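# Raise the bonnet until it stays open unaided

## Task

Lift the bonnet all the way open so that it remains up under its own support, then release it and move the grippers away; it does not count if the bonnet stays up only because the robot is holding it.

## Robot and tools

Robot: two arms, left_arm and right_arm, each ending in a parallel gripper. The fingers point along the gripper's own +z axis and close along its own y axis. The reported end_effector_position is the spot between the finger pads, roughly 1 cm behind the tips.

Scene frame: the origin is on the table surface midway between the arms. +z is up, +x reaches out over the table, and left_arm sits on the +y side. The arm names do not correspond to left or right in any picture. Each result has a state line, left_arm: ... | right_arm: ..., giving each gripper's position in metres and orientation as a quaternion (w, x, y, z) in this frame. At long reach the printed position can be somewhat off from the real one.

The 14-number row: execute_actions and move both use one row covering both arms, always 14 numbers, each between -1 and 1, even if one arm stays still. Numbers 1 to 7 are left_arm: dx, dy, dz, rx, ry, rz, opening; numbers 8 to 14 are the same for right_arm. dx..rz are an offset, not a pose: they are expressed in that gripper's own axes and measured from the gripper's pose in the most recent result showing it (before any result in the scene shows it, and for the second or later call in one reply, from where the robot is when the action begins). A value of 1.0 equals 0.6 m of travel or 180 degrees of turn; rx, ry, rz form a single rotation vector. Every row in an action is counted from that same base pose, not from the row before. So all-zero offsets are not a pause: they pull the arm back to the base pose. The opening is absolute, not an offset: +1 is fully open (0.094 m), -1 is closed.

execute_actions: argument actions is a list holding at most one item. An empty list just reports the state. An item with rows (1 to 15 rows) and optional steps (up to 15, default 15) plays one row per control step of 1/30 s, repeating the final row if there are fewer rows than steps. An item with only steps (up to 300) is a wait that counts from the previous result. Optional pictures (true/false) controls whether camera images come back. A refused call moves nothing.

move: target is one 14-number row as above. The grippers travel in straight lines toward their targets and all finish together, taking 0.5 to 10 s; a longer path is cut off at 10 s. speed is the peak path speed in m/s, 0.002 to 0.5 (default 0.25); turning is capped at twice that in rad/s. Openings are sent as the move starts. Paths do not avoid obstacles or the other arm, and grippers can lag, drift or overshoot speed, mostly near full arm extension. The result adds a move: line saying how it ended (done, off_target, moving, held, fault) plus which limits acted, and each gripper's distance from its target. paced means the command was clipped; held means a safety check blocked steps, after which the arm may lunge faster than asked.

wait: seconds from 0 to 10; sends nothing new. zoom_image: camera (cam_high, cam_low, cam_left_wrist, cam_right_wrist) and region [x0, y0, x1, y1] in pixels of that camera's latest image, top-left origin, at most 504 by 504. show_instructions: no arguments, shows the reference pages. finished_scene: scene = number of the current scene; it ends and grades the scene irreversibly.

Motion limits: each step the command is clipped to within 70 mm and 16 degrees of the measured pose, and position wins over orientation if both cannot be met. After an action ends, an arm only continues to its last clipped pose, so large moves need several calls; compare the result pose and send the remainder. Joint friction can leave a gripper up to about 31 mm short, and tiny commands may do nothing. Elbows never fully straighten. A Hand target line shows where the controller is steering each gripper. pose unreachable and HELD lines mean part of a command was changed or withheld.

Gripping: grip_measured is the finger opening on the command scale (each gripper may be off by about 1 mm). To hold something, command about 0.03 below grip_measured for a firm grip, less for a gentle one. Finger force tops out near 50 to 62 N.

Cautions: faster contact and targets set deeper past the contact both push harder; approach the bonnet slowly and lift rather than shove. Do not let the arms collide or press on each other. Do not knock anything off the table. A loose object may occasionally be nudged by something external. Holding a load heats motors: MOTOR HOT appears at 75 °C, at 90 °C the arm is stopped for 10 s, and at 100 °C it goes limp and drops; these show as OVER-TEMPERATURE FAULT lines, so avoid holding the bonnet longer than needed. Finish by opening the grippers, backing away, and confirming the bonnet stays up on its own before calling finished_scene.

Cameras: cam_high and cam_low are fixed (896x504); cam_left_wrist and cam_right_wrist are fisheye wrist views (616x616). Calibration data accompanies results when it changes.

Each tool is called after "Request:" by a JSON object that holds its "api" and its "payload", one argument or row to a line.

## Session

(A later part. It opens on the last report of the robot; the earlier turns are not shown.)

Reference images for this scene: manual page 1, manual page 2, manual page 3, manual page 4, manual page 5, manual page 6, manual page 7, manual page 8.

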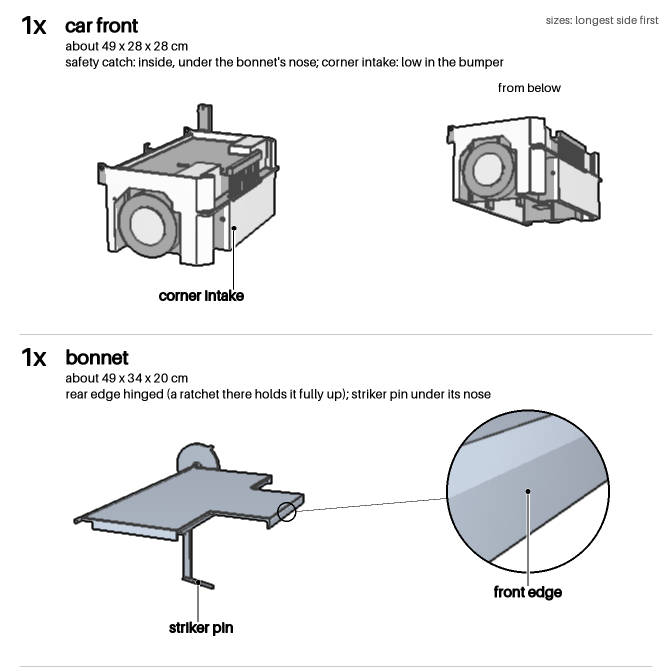

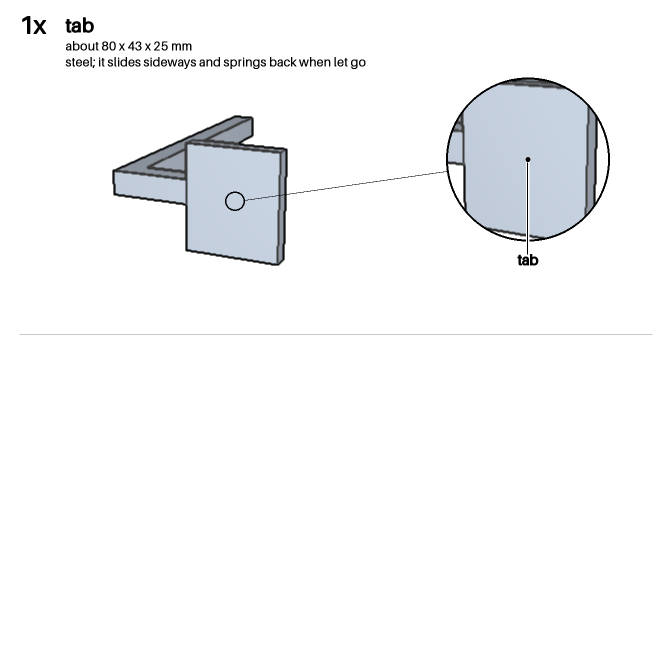

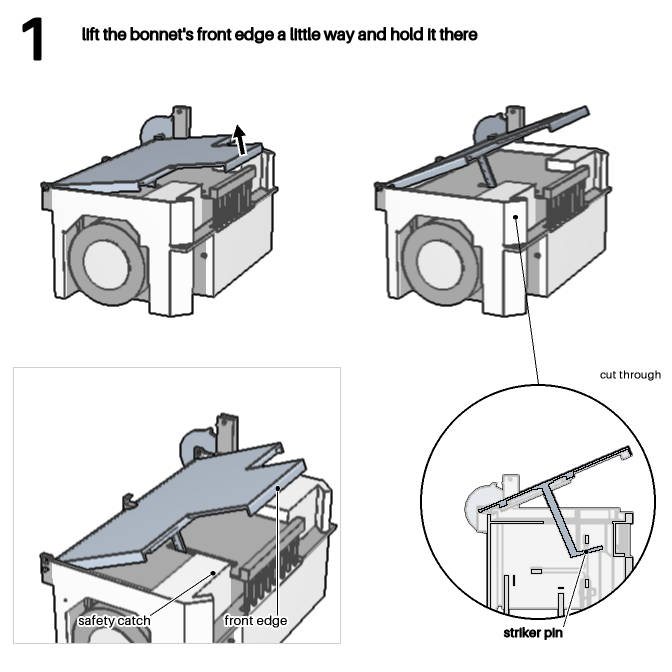

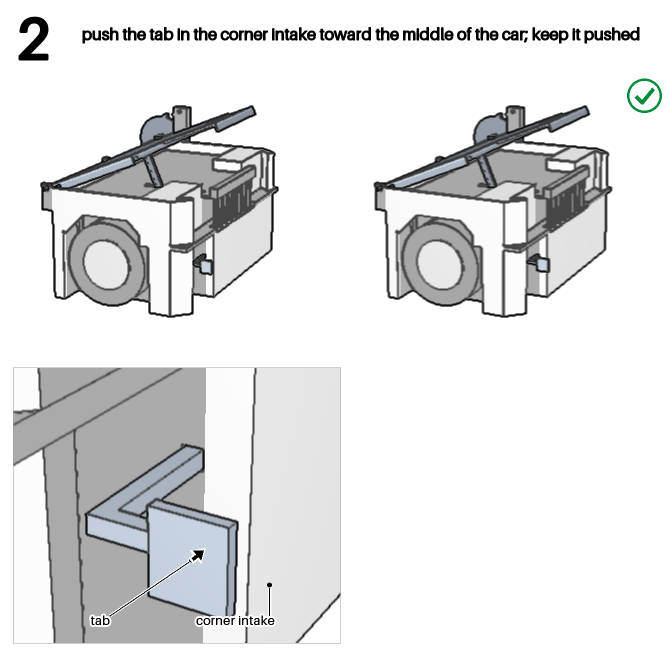

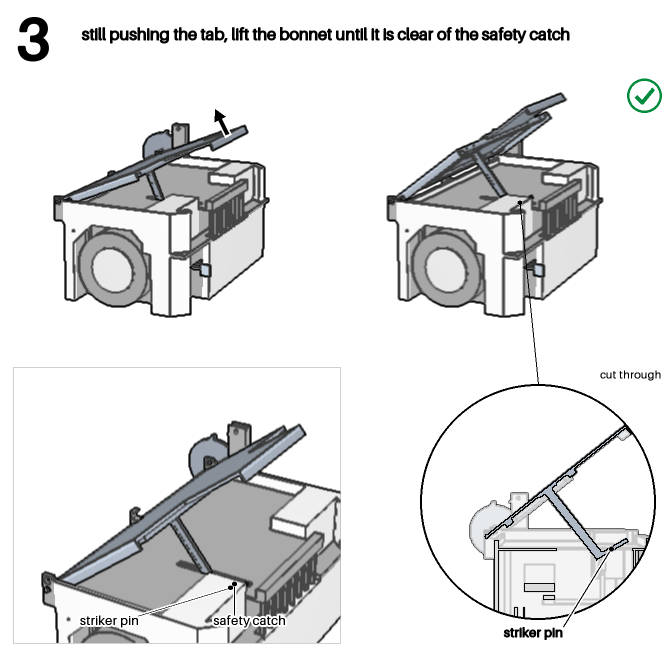

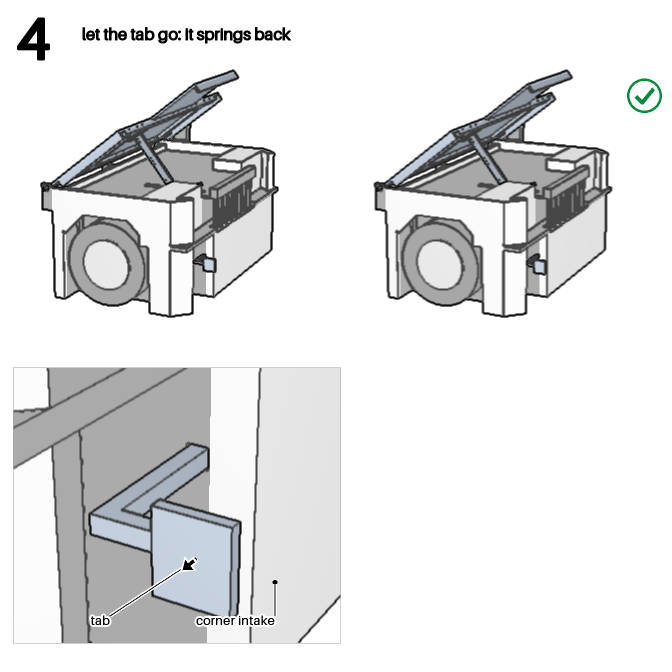

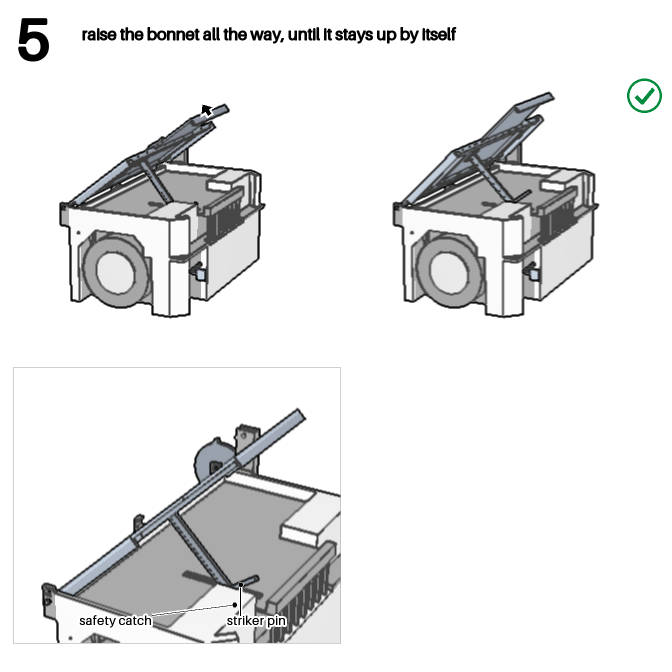

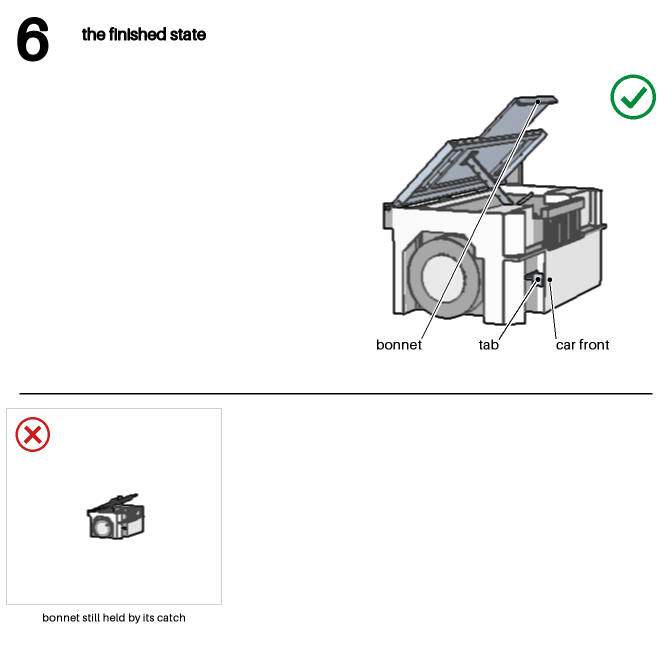

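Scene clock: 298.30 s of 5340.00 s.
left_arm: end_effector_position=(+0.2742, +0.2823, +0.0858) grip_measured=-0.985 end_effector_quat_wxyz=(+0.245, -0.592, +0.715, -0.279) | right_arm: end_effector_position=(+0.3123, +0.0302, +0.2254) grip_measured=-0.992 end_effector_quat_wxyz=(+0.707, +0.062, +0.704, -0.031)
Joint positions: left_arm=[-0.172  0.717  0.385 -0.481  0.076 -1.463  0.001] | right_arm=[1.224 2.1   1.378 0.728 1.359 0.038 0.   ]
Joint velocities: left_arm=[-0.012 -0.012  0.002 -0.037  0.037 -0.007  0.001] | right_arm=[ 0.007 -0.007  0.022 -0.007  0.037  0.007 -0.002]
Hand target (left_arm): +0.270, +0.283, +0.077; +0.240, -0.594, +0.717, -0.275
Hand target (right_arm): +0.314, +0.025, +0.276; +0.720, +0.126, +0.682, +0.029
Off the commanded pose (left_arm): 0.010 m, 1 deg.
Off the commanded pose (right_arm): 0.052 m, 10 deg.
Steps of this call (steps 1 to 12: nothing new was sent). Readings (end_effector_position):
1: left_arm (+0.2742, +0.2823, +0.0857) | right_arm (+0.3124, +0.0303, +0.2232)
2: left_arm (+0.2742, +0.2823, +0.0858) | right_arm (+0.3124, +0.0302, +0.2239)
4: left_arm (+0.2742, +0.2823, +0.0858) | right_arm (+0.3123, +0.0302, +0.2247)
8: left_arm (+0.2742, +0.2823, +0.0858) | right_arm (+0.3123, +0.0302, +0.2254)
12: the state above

Request:
{"api": "execute_actions", "payload": {
  "actions": [
    {"rows":[[0,0.0105,0,-0.008,0,0,-1, -0.087,-0.004,0.004,0.002,-0.012,0.057,-1],[0,0.0105,0,-0.008,0,0,-1, -0.091,-0.003,0.004,0.002,-0.012,0.058,-1],[0,0.0105,0,-0.008,0,0,-1, -0.095,-0.002,0.005,0.002,-0.013,0.059,-1],[0,0.0105,0,-0.008,0,0,-1, -0.100,-0.001,0.005,0.002,-0.013,0.060,-1],[0,0.0105,0,-0.008,0,0,-1, -0.105,0,0.006,0.001,-0.014,0.061,-1],[0,0.0105,0,-0.008,0,0,-1, -0.110,0.001,0.006,0.001,-0.014,0.062,-1],[0,0.0105,0,-0.008,0,0,-1, -0.115,0.002,0.007,0.001,-0.015,0.063,-1],[0,0.0105,0,-0.008,0,0,-1, -0.120,0.003,0.007,0.001,-0.015,0.064,-1],[0,0.0105,0,-0.008,0,0,-1, -0.125,0.004,0.008,0,-0.016,0.065,-1],[0,0.0105,0,-0.008,0,0,-1, -0.130,0.005,0.009,0,-0.016,0.066,-1],[0,0.0105,0,-0.008,0,0,-1, -0.135,0.005,0.010,0,-0.017,0.067,-1],[0,0.0105,0,-0.008,0,0,-1, -0.140,0.005,0.011,0,-0.017,0.068,-1],[0,0.0105,0,-0.008,0,0,-1, -0.144,0.005,0.012,0,-0.018,0.068,-1],[0,0.0105,0,-0.008,0,0,-1, -0.147,0.005,0.012,0,-0.018,0.068,-1],[0,0.0105,0,-0.008,0,0,-1, -0.150,0.005,0.012,0,-0.018,0.068,-1]],"steps":15}
  ],
  "pictures": false
}}

Request:
{"api": "execute_actions", "payload": {
  "actions": [
    {"steps":12}
  ]
}}

Scene clock: 317.10 s of 5340.00 s.
left_arm: end_effector_position=(+0.2727, +0.2824, +0.0843) grip_measured=-0.985 end_effector_quat_wxyz=(+0.242, -0.594, +0.716, -0.277) | right_arm: end_effector_position=(+0.3128, +0.0315, +0.2581) grip_measured=-0.992 end_effector_quat_wxyz=(+0.712, +0.079, +0.697, -0.016)
Joint positions: left_arm=[-0.172  0.717  0.385 -0.489  0.076 -1.463  0.001] | right_arm=[1.224 2.066 1.438 0.701 1.361 0.021 0.   ]
Joint velocities: left_arm=[-0.012 -0.002 -0.007 -0.037  0.007  0.007 -0.   ] | right_arm=[-0.012 -0.061  0.183  0.007 -0.037 -0.139  0.001]
Hand target (left_arm): +0.270, +0.283, +0.081; +0.238, -0.595, +0.718, -0.270
Hand target (right_arm): +0.316, +0.023, +0.314; +0.726, +0.136, +0.673, +0.042
Off the commanded pose (left_arm): 0.004 m, 1 deg.
Off the commanded pose (right_arm): 0.058 m, 10 deg.
Steps of this call (steps 1 to 90: nothing new was sent; then 15.30 s passed at rest; steps 91 to 105: all 15 steps of this action). Readings (end_effector_position):
91: left_arm (+0.2742, +0.2823, +0.0857) | right_arm (+0.3122, +0.0300, +0.2257)
92: left_arm (+0.2739, +0.2823, +0.0854) | right_arm (+0.3122, +0.0300, +0.2259)
94: left_arm (+0.2734, +0.2824, +0.0850) | right_arm (+0.3120, +0.0297, +0.2272)
98: left_arm (+0.2729, +0.2824, +0.0845) | right_arm (+0.3121, +0.0299, +0.2338)
105: the state above

Scene clock: 317.50 s of 5340.00 s.
left_arm: end_effector_position=(+0.2726, +0.2824, +0.0842) grip_measured=-0.985 end_effector_quat_wxyz=(+0.242, -0.594, +0.716, -0.277) | right_arm: end_effector_position=(+0.3138, +0.0318, +0.2655) grip_measured=-0.992 end_effector_quat_wxyz=(+0.714, +0.080, +0.696, -0.014)
Joint positions: left_arm=[-0.172  0.717  0.385 -0.49   0.076 -1.463  0.001] | right_arm=[1.222 2.061 1.452 0.701 1.358 0.005 0.   ]
Joint velocities: left_arm=[-0.002  0.007  0.012 -0.022 -0.066  0.022  0.001] | right_arm=[ 0.007 -0.012  0.002  0.037  0.022  0.007  0.001]
Hand target (left_arm): +0.270, +0.283, +0.081; +0.238, -0.595, +0.718, -0.270
Hand target (right_arm): +0.316, +0.023, +0.314; +0.726, +0.136, +0.673, +0.042
Off the commanded pose (left_arm): 0.004 m, 1 deg.
Off the commanded pose (right_arm): 0.050 m, 10 deg.
Steps of this call (steps 1 to 12: nothing new was sent). Readings (end_effector_position):
1: left_arm (+0.2727, +0.2824, +0.0843) | right_arm (+0.3129, +0.0317, +0.2611)
2: left_arm (+0.2726, +0.2824, +0.0842) | right_arm (+0.3133, +0.0317, +0.2633)
4: left_arm (+0.2726, +0.2824, +0.0842) | right_arm (+0.3137, +0.0318, +0.2653)
8: left_arm (+0.2726, +0.2824, +0.0842) | right_arm (+0.3138, +0.0318, +0.2655)
12: the state above
camera_calibration (this result's frames):
cam_left_wrist: T_world_to_cam=[[0.718058, -0.193958, 0.668411, -0.19012], [-0.590441, -0.678219, 0.437492, 0.350406], [0.368474, -0.708802, -0.601521, 0.258757], [0, 0, 0, 1]] pos_world=[0.248066, 0.384184, 0.129426]
cam_right_wrist: T_world_to_cam=[[-0.0785216, -0.925556, -0.370378, 0.150967], [-0.316313, 0.375459, -0.871193, 0.370751], [0.9454, 0.0487481, -0.322247, -0.116184], [0, 0, 0, 1]] pos_world=[0.238968, 0.00619029, 0.34147]

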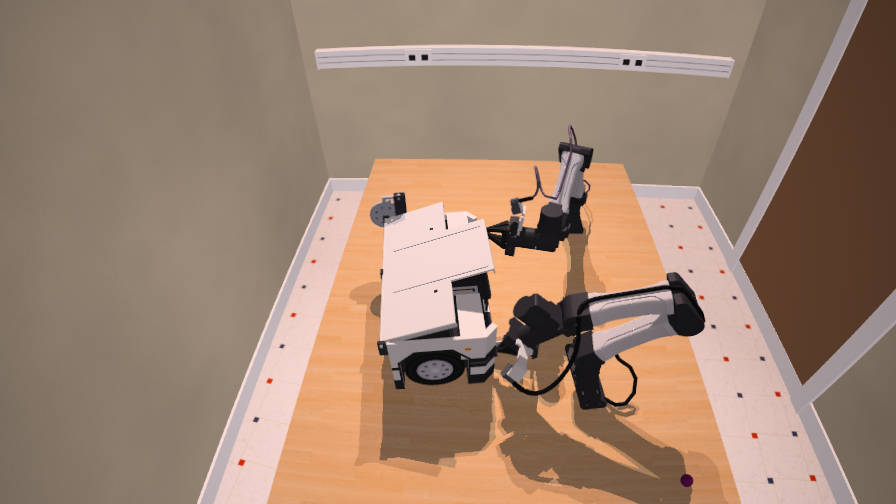

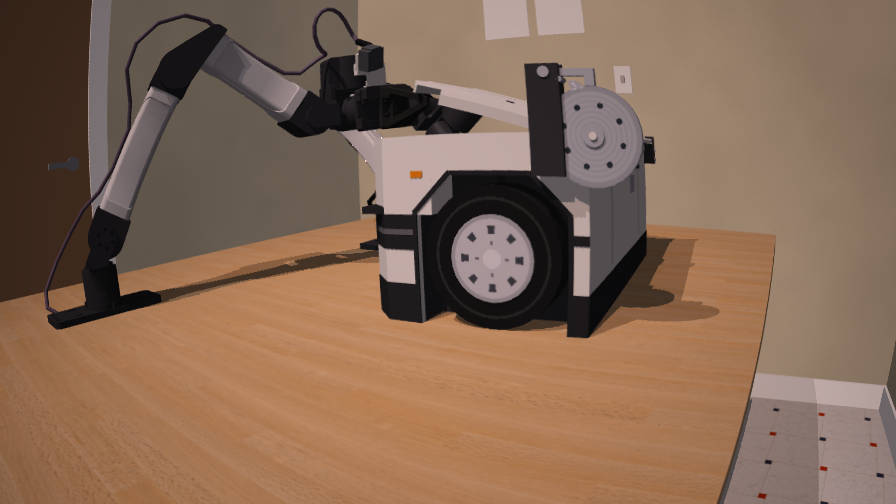

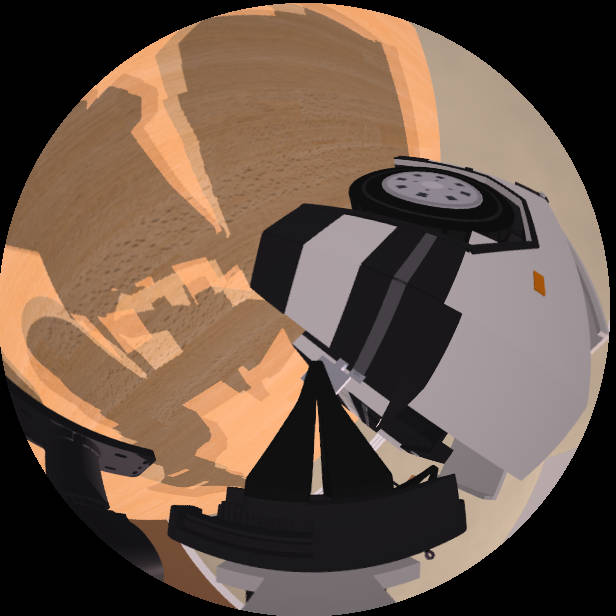

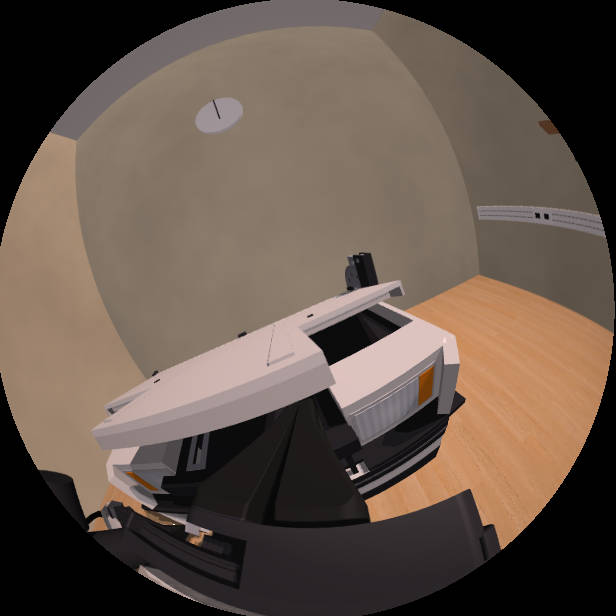

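Request:
{"api": "execute_actions", "payload": {
  "actions": [
    {"rows":[[0.002,0.004,0,-0.004,0.001,0,-1, -0.082,-0.006,0.007,0,-0.012,0.052,-1],[0.006,0.003,0,-0.004,0.002,0,-1, -0.082,-0.006,0.007,0,-0.012,0.052,-1],[0.010,0.002,0.001,-0.004,0.003,0,-1, -0.082,-0.006,0.007,0,-0.012,0.052,-1],[0.014,0.001,0.001,-0.004,0.004,0,-1, -0.082,-0.006,0.007,0,-0.012,0.052,-1],[0.018,0,0.002,-0.003,0.005,0,-1, -0.082,-0.006,0.007,0,-0.012,0.052,-1],[0.022,-0.001,0.002,-0.003,0.007,0,-1, -0.082,-0.006,0.007,0,-0.012,0.052,-1],[0.026,-0.002,0.003,-0.003,0.009,0,-1, -0.082,-0.006,0.007,0,-0.012,0.052,-1],[0.030,-0.003,0.003,-0.003,0.011,0,-1, -0.082,-0.006,0.007,0,-0.012,0.052,-1],[0.034,-0.004,0.004,-0.002,0.013,0,-1, -0.082,-0.006,0.007,0,-0.012,0.052,-1],[0.038,-0.004,0.004,-0.002,0.015,0,-1, -0.082,-0.006,0.007,0,-0.012,0.052,-1],[0.042,-0.005,0.005,-0.002,0.017,0,-1, -0.082,-0.006,0.007,0,-0.012,0.052,-1],[0.046,-0.005,0.005,-0.002,0.019,0,-1, -0.082,-0.006,0.007,0,-0.012,0.052,-1],[0.050,-0.006,0.006,-0.002,0.021,0,-1, -0.082,-0.006,0.007,0,-0.012,0.052,-1],[0.053,-0.006,0.006,-0.002,0.023,0,-1, -0.082,-0.006,0.007,0,-0.012,0.052,-1],[0.056,-0.006,0.006,-0.002,0.025,0,-1, -0.082,-0.006,0.007,0,-0.012,0.052,-1]],"steps":15}
  ],
  "pictures": false
}}

Request:
{"api": "execute_actions", "payload": {
  "actions": [
    {"steps":12}
  ]
}}

Request:
{"api": "zoom_image", "payload": {
  "camera": "cam_left_wrist",
  "region": [250,290,410,450]
}}

Scene clock: 340.50 s of 5340.00 s.
left_arm: end_effector_position=(+0.2724, +0.2719, +0.0850) grip_measured=-0.985 end_effector_quat_wxyz=(+0.252, -0.595, +0.714, -0.270) | right_arm: end_effector_position=(+0.3136, +0.0315, +0.2660) grip_measured=-0.992 end_effector_quat_wxyz=(+0.713, +0.076, +0.697, -0.017)
Joint positions: left_arm=[-0.291  0.717  0.385 -0.483 -0.029 -1.544  0.001] | right_arm=[1.222 2.055 1.452 0.678 1.356 0.01  0.   ]
Joint velocities: left_arm=[-0.178 -0.027  0.002 -0.022 -0.227 -0.168 -0.   ] | right_arm=[-0.007  0.002 -0.012  0.037  0.022  0.007 -0.001]
Hand target (left_arm): +0.270, +0.250, +0.084; +0.211, -0.584, +0.726, -0.296
Hand target (right_arm): +0.315, +0.021, +0.313; +0.724, +0.137, +0.675, +0.042
Off the commanded pose (left_arm): 0.023 m, 6 deg.
Off the commanded pose (right_arm): 0.049 m, 10 deg.
Steps of this call (steps 1 to 90: nothing new was sent; then 19.50 s passed at rest; steps 91 to 105: all 15 steps of this action). Readings (end_effector_position):
91: left_arm (+0.2726, +0.2824, +0.0842) | right_arm (+0.3138, +0.0316, +0.2659)
92: left_arm (+0.2726, +0.2821, +0.0842) | right_arm (+0.3137, +0.0316, +0.2660)
94: left_arm (+0.2724, +0.2807, +0.0841) | right_arm (+0.3137, +0.0315, +0.2660)
98: left_arm (+0.2725, +0.2771, +0.0844) | right_arm (+0.3136, +0.0314, +0.2661)
105: the state above

Scene clock: 340.90 s of 5340.00 s.
left_arm: end_effector_position=(+0.2724, +0.2716, +0.0851) grip_measured=-0.985 end_effector_quat_wxyz=(+0.252, -0.601, +0.709, -0.270) | right_arm: end_effector_position=(+0.3136, +0.0316, +0.2660) grip_measured=-0.992 end_effector_quat_wxyz=(+0.712, +0.076, +0.697, -0.017)
Joint positions: left_arm=[-0.302  0.717  0.385 -0.483 -0.043 -1.568  0.001] | right_arm=[1.222 2.055 1.452 0.676 1.355 0.012 0.   ]
Joint velocities: left_arm=[-0.017  0.002 -0.017  0.051  0.051 -0.007 -0.001] | right_arm=[-0.002  0.002 -0.032  0.007 -0.022 -0.022 -0.   ]
Hand target (left_arm): +0.270, +0.250, +0.084; +0.211, -0.584, +0.726, -0.297
Hand target (right_arm): +0.315, +0.021, +0.313; +0.724, +0.137, +0.675, +0.042
Off the commanded pose (left_arm): 0.023 m, 6 deg.
Off the commanded pose (right_arm): 0.049 m, 10 deg.
Steps of this call (steps 1 to 12: nothing new was sent). Readings (end_effector_position):
1: left_arm (+0.2724, +0.2715, +0.0850) | right_arm (+0.3136, +0.0315, +0.2660)
2: left_arm (+0.2724, +0.2715, +0.0850) | right_arm (+0.3136, +0.0315, +0.2659)
4: left_arm (+0.2724, +0.2716, +0.0851) | right_arm (+0.3136, +0.0315, +0.2661)
8: left_arm (+0.2724, +0.2716, +0.0851) | right_arm (+0.3136, +0.0316, +0.2660)
12: the state above
camera_calibration (this result's frames):
cam_left_wrist: T_world_to_cam=[[0.71911, -0.183274, 0.670292, -0.195978], [-0.573658, -0.700946, 0.423782, 0.345374], [0.392171, -0.689264, -0.609194, 0.240585], [0, 0, 0, 1]] pos_world=[0.244706, 0.371998, 0.131562]
cam_right_wrist: T_world_to_cam=[[-0.0774182, -0.929504, -0.360596, 0.148079], [-0.321869, 0.365617, -0.873341, 0.37383], [0.943614, 0.0484521, -0.327484, -0.113855], [0, 0, 0, 1]] pos_world=[0.239223, 0.00647796, 0.342593]

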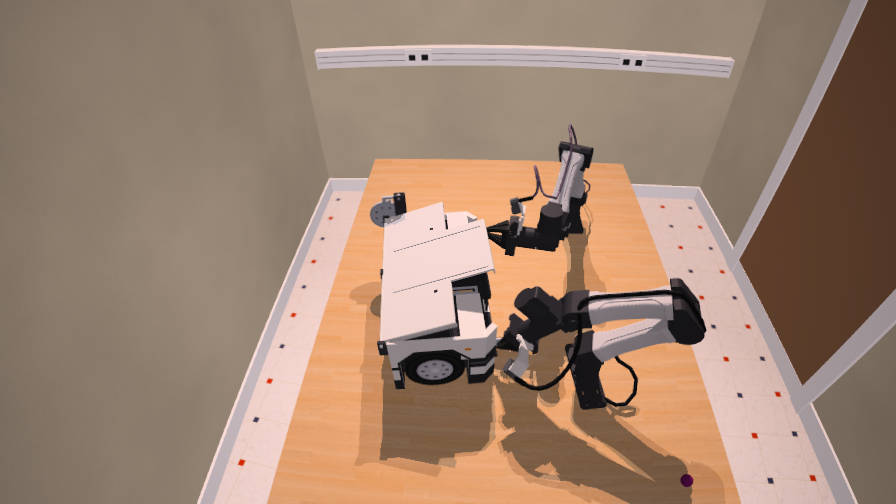

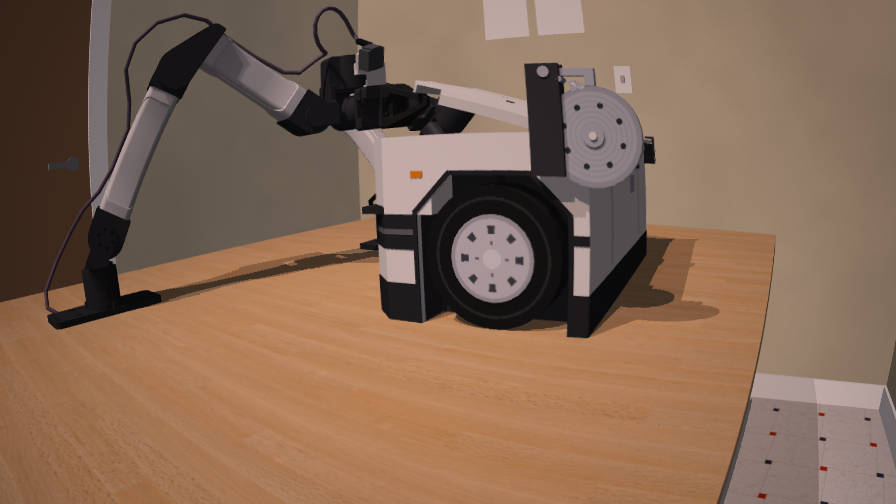

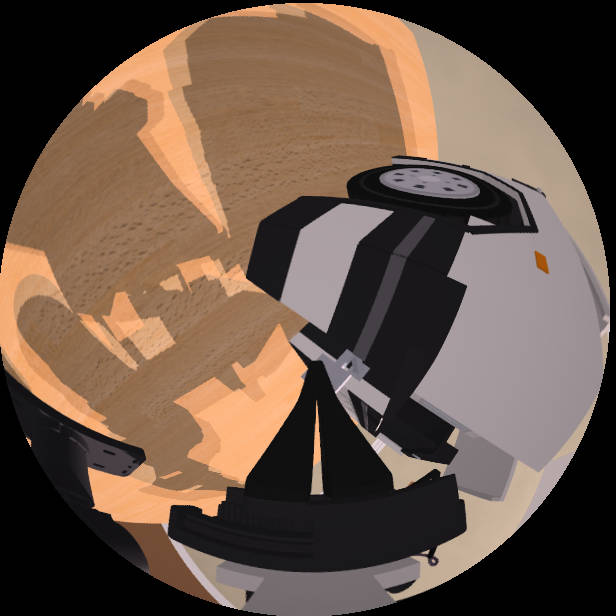

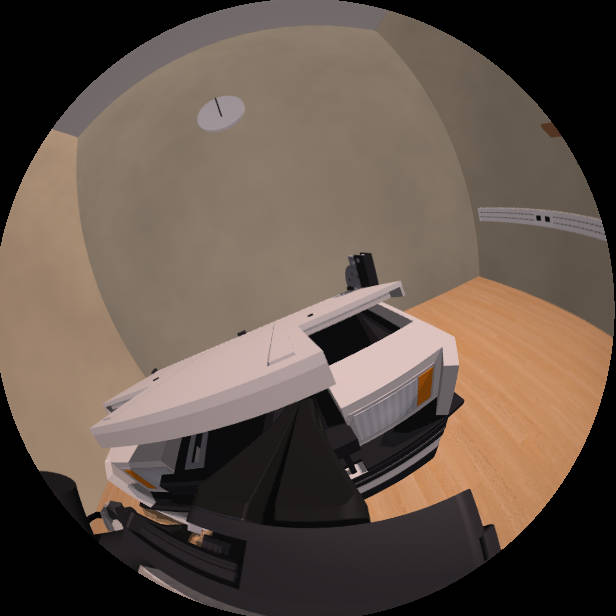

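Region (250, 290, 410, 450) of cam_left_wrist's 616x616 image, scaled by 3.150, with more detail than that image has.

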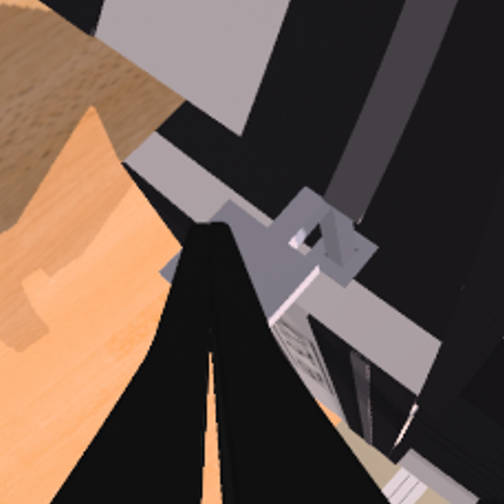

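Request:
{"api": "execute_actions", "payload": {
  "actions": [
    {"rows":[[0.037,-0.001,0.001,-0.004,0.035,0.003,-1, -0.080,-0.009,0.006,0.001,-0.012,0.056,-1],[0.039,-0.001,0.001,-0.004,0.037,0.003,-1, -0.080,-0.009,0.006,0.001,-0.012,0.056,-1],[0.041,-0.001,0.001,-0.004,0.039,0.003,-1, -0.080,-0.008,0.006,0.001,-0.012,0.057,-1],[0.043,-0.001,0.002,-0.004,0.041,0.003,-1, -0.080,-0.008,0.006,0.001,-0.012,0.057,-1],[0.045,-0.002,0.002,-0.004,0.043,0.003,-1, -0.080,-0.007,0.006,0.001,-0.012,0.058,-1],[0.047,-0.002,0.002,-0.004,0.045,0.003,-1, -0.080,-0.007,0.006,0.001,-0.012,0.058,-1],[0.049,-0.002,0.002,-0.004,0.047,0.003,-1, -0.080,-0.007,0.006,0.001,-0.012,0.058,-1],[0.051,-0.002,0.003,-0.004,0.049,0.003,-1, -0.080,-0.007,0.006,0.001,-0.012,0.058,-1],[0.053,-0.003,0.003,-0.004,0.051,0.003,-1, -0.080,-0.007,0.006,0.001,-0.012,0.058,-1],[0.056,-0.003,0.003,-0.004,0.053,0.003,-1, -0.080,-0.007,0.006,0.001,-0.012,0.058,-1],[0.059,-0.003,0.003,-0.004,0.055,0.003,-1, -0.080,-0.007,0.006,0.001,-0.012,0.058,-1],[0.062,-0.003,0.004,-0.004,0.057,0.003,-1, -0.080,-0.007,0.006,0.001,-0.012,0.058,-1],[0.064,-0.004,0.004,-0.004,0.059,0.003,-1, -0.080,-0.007,0.006,0.001,-0.012,0.058,-1],[0.066,-0.004,0.004,-0.004,0.061,0.003,-1, -0.080,-0.007,0.006,0.001,-0.012,0.058,-1],[0.068,-0.004,0.004,-0.004,0.063,0.003,-1, -0.080,-0.007,0.006,0.001,-0.012,0.058,-1]],"steps":15}
  ],
  "pictures": false
}}

Request:
{"api": "execute_actions", "payload": {
  "actions": [
    {"steps":12}
  ]
}}

Request:
{"api": "zoom_image", "payload": {
  "camera": "cam_left_wrist",
  "region": [250,290,410,450]
}}

Scene clock: 366.83 s of 5340.00 s.
left_arm: end_effector_position=(+0.2719, +0.2683, +0.0851) grip_measured=-0.985 end_effector_quat_wxyz=(+0.247, -0.601, +0.709, -0.274) | right_arm: end_effector_position=(+0.3134, +0.0312, +0.2667) grip_measured=-0.992 end_effector_quat_wxyz=(+0.712, +0.079, +0.698, -0.012)
Joint positions: left_arm=[-0.311  0.717  0.385 -0.483 -0.037 -1.581  0.001] | right_arm=[1.222 2.049 1.452 0.66  1.353 0.035 0.   ]
Joint velocities: left_arm=[-0.032  0.012  0.007 -0.007  0.007 -0.037 -0.   ] | right_arm=[-0.002 -0.007 -0.017 -0.037 -0.007  0.007 -0.001]
Hand target (left_arm): +0.266, +0.234, +0.086; +0.181, -0.572, +0.734, -0.319
Hand target (right_arm): +0.314, +0.021, +0.313; +0.722, +0.139, +0.676, +0.045
Off the commanded pose (left_arm): 0.038 m, 11 deg.
Off the commanded pose (right_arm): 0.048 m, 10 deg.
MOTOR HOT: a motor of the right arm reached 75 °C. Now the hottest motor of the right arm, joint 2 (shoulder), reports 82 °C. The controller's stop level is 90 °C. To cool a motor, set the load down, stop pushing, or move to a pose that needs little force.
Steps of this call (steps 1 to 90: nothing new was sent; then 22.43 s passed at rest; steps 91 to 105: all 15 steps of this action). Readings (end_effector_position):
91: left_arm (+0.2723, +0.2716, +0.0849) | right_arm (+0.3136, +0.0316, +0.2659)
92: left_arm (+0.2723, +0.2716, +0.0849) | right_arm (+0.3136, +0.0314, +0.2662)
94: left_arm (+0.2723, +0.2716, +0.0849) | right_arm (+0.3135, +0.0312, +0.2664)
98: left_arm (+0.2722, +0.2714, +0.0849) | right_arm (+0.3135, +0.0312, +0.2666)
105: the state above

Scene clock: 367.23 s of 5340.00 s.
left_arm: end_effector_position=(+0.2654, +0.2644, +0.0797) grip_measured=-0.985 end_effector_quat_wxyz=(+0.229, -0.600, +0.717, -0.270) | right_arm: end_effector_position=(+0.3134, +0.0313, +0.2666) grip_measured=-0.992 end_effector_quat_wxyz=(+0.712, +0.080, +0.698, -0.011)
Joint positions: left_arm=[-0.317  0.717  0.385 -0.515 -0.016 -1.582  0.001] | right_arm=[1.222 2.049 1.452 0.659 1.353 0.038 0.   ]
Joint velocities: left_arm=[ 0.002 -0.007  0.002  0.007 -0.007 -0.066  0.001] | right_arm=[-0.022  0.007  0.007  0.051  0.022 -0.007  0.   ]
Hand target (left_arm): +0.266, +0.234, +0.086; +0.181, -0.572, +0.734, -0.319
Hand target (right_arm): +0.314, +0.021, +0.312; +0.722, +0.139, +0.676, +0.045
Off the commanded pose (left_arm): 0.034 m, 9 deg.
Off the commanded pose (right_arm): 0.048 m, 10 deg.
MOTOR HOT: still on. Now the hottest motor of the right arm, joint 2 (shoulder), reports 82 °C; the controller's stop level is 90 °C.
Steps of this call (steps 1 to 12: nothing new was sent). Readings (end_effector_position):
1: left_arm (+0.2716, +0.2679, +0.0848) | right_arm (+0.3134, +0.0313, +0.2667)
2: left_arm (+0.2704, +0.2671, +0.0838) | right_arm (+0.3134, +0.0313, +0.2667)
4: left_arm (+0.2682, +0.2659, +0.0820) | right_arm (+0.3134, +0.0313, +0.2666)
8: left_arm (+0.2662, +0.2648, +0.0804) | right_arm (+0.3134, +0.0313, +0.2666)
12: the state above
camera_calibration (this result's frames):
cam_left_wrist: T_world_to_cam=[[0.738557, -0.185454, 0.648183, -0.191477], [-0.574052, -0.67716, 0.460346, 0.329463], [0.35355, -0.712082, -0.606581, 0.251199], [0, 0, 0, 1]] pos_world=[0.241734, 0.366464, 0.124818]
cam_right_wrist: T_world_to_cam=[[-0.0752069, -0.92464, -0.373344, 0.150593], [-0.323447, 0.376781, -0.867997, 0.373098], [0.943253, 0.0554775, -0.327408, -0.113605], [0, 0, 0, 1]] pos_world=[0.239161, 0.00497055, 0.342876]

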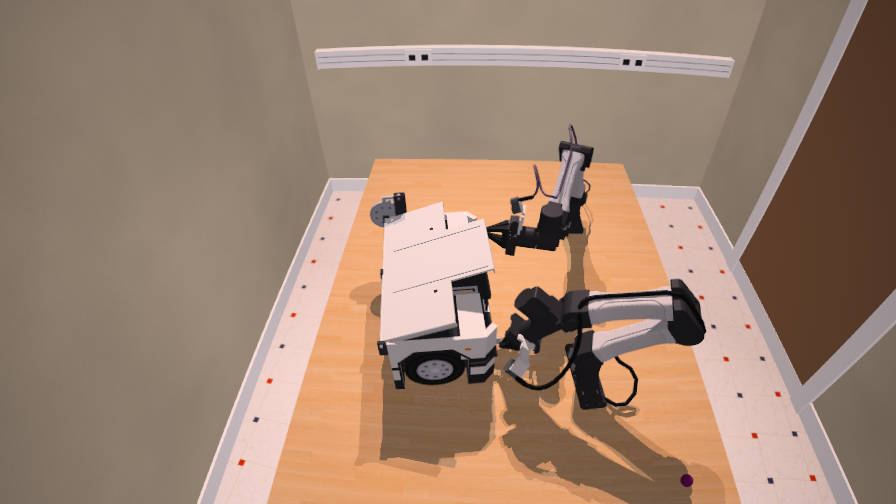

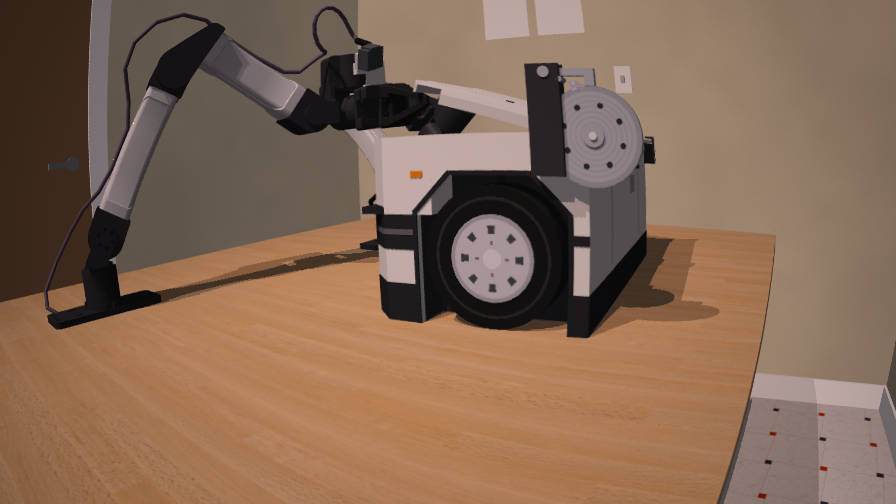

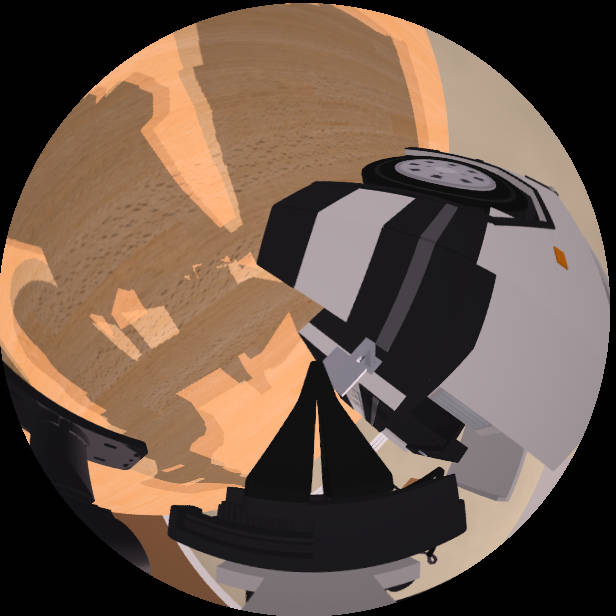

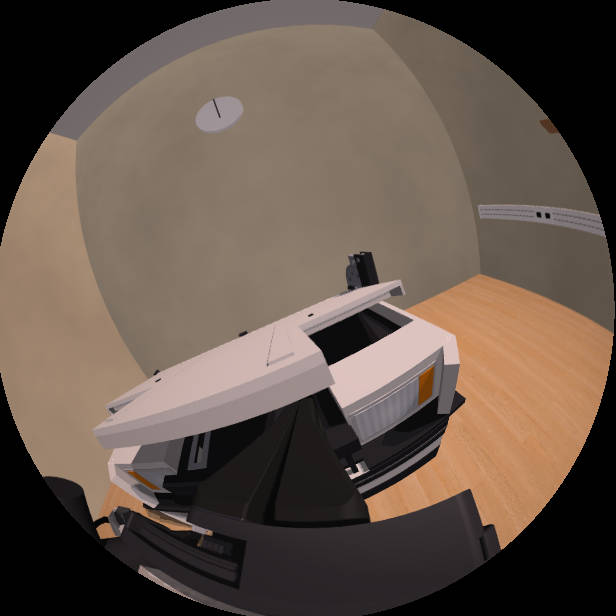

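Region (250, 290, 410, 450) of cam_left_wrist's 616x616 image, scaled by 3.150, with more detail than that image has.

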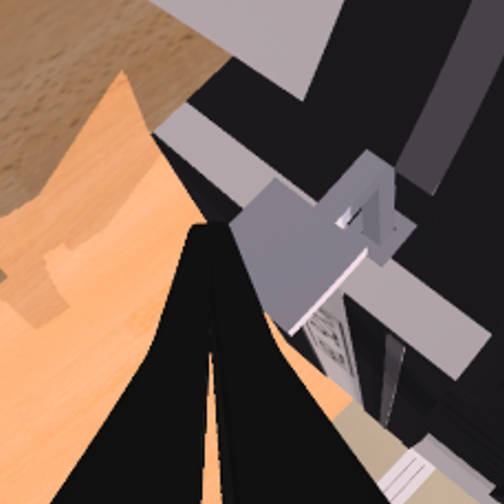

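Request:
{"api": "execute_actions", "payload": {
  "actions": [
    {"rows":[[0.048,0,0,0,0.045,0,-1, -0.074,-0.008,0.005,0,-0.012,0.055,-1],[0.043,0,0,0,0.041,0,-1, -0.070,-0.008,0.005,0,-0.012,0.054,-1],[0.038,-0.001,0,0,0.037,0,-1, -0.066,-0.008,0.005,0,-0.012,0.053,-1],[0.033,-0.002,0,0,0.033,0,-1, -0.062,-0.008,0.005,0,-0.012,0.052,-1],[0.028,-0.003,0,0.001,0.029,0,-1, -0.058,-0.008,0.005,0,-0.011,0.051,-1],[0.023,-0.004,0,0.002,0.025,0,-1, -0.054,-0.008,0.005,0,-0.011,0.050,-1],[0.018,-0.004,0,0.002,0.021,0,-1, -0.050,-0.008,0.004,0,-0.011,0.049,-1],[0.013,-0.004,0,0.002,0.017,0,-1, -0.046,-0.008,0.004,0,-0.011,0.048,-1],[0.008,-0.004,0,0.002,0.013,0,-1, -0.042,-0.008,0.004,0,-0.010,0.047,-1],[0.003,-0.004,0,0.002,0.009,0,-1, -0.038,-0.008,0.004,0,-0.010,0.046,-1],[-0.002,-0.004,0,0.002,0.006,0,-1, -0.034,-0.008,0.003,0,-0.010,0.045,-1],[-0.007,-0.004,0,0.002,0.003,0,-1, -0.030,-0.008,0.003,0,-0.010,0.044,-1],[-0.012,-0.004,0,0.002,0,0,-1, -0.026,-0.008,0.003,0,-0.009,0.043,-1],[-0.017,-0.004,0,0.002,0,0,-1, -0.022,-0.008,0.003,0,-0.009,0.042,-1],[-0.022,-0.004,0,0.002,0,0,-1, -0.018,-0.008,0.003,0,-0.009,0.041,-1]],"steps":15}
  ],
  "pictures": false
}}

Request:
{"api": "execute_actions", "payload": {
  "actions": [
    {"steps":6}
  ],
  "pictures": false
}}

Scene clock: 377.67 s of 5340.00 s.
left_arm: end_effector_position=(+0.2611, +0.2592, +0.0773) grip_measured=-0.985 end_effector_quat_wxyz=(+0.200, -0.595, +0.724, -0.285) | right_arm: end_effector_position=(+0.3134, +0.0315, +0.2656) grip_measured=-0.992 end_effector_quat_wxyz=(+0.712, +0.090, +0.697, +0.002)
Joint positions: left_arm=[-0.273  0.717  0.385 -0.532  0.078 -1.555  0.001] | right_arm=[1.222 2.049 1.448 0.662 1.349 0.073 0.   ]
Joint velocities: left_arm=[ 0.437 -0.007  0.007 -0.11   0.491  0.271  0.   ] | right_arm=[-0.002 -0.002 -0.046  0.081 -0.081  0.037 -0.   ]
Hand target (left_arm): +0.268, +0.277, +0.082; +0.232, -0.600, +0.716, -0.270
Hand target (right_arm): +0.314, +0.025, +0.277; +0.717, +0.124, +0.685, +0.033
Off the commanded pose (left_arm): 0.020 m, 4 deg.
Off the commanded pose (right_arm): 0.013 m, 6 deg.
MOTOR HOT: still on. Now the hottest motor of the right arm, joint 2 (shoulder), reports 84 °C; the controller's stop level is 90 °C.
Steps of this call (steps 1 to 90: nothing new was sent; then 6.93 s passed at rest; steps 91 to 105: all 15 steps of this action). Readings (end_effector_position):
91: left_arm (+0.2645, +0.2642, +0.0790) | right_arm (+0.3134, +0.0314, +0.2665)
92: left_arm (+0.2637, +0.2641, +0.0784) | right_arm (+0.3135, +0.0314, +0.2665)
94: left_arm (+0.2602, +0.2613, +0.0758) | right_arm (+0.3135, +0.0315, +0.2665)
98: left_arm (+0.2614, +0.2566, +0.0777) | right_arm (+0.3135, +0.0316, +0.2665)
105: the state above

Scene clock: 377.87 s of 5340.00 s.
left_arm: end_effector_position=(+0.2604, +0.2693, +0.0752) grip_measured=-0.985 end_effector_quat_wxyz=(+0.206, -0.603, +0.721, -0.272) | right_arm: end_effector_position=(+0.3133, +0.0315, +0.2649) grip_measured=-0.992 end_effector_quat_wxyz=(+0.712, +0.093, +0.696, +0.007)
Joint positions: left_arm=[-0.231  0.717  0.385 -0.546  0.077 -1.527  0.001] | right_arm=[1.222 2.049 1.443 0.67  1.347 0.079 0.   ]
Joint velocities: left_arm=[ 0.042  0.007 -0.002  0.007 -0.183  0.066 -0.001] | right_arm=[ 0.002 -0.007 -0.012  0.007  0.007  0.007 -0.001]
Hand target (left_arm): +0.268, +0.277, +0.082; +0.232, -0.600, +0.716, -0.270
Hand target (right_arm): +0.314, +0.025, +0.277; +0.717, +0.125, +0.685, +0.033
Off the commanded pose (left_arm): 0.013 m, 3 deg.
Off the commanded pose (right_arm): 0.014 m, 5 deg.
MOTOR HOT: still on. Now the hottest motor of the right arm, joint 2 (shoulder), reports 84 °C; the controller's stop level is 90 °C.
Steps of this call (steps 1 to 6: nothing new was sent). Readings (end_effector_position):
1: left_arm (+0.2603, +0.2602, +0.0766) | right_arm (+0.3133, +0.0315, +0.2654)
2: left_arm (+0.2597, +0.2613, +0.0760) | right_arm (+0.3133, +0.0315, +0.2652)
4: left_arm (+0.2594, +0.2656, +0.0750) | right_arm (+0.3133, +0.0315, +0.2648)
6: the state above


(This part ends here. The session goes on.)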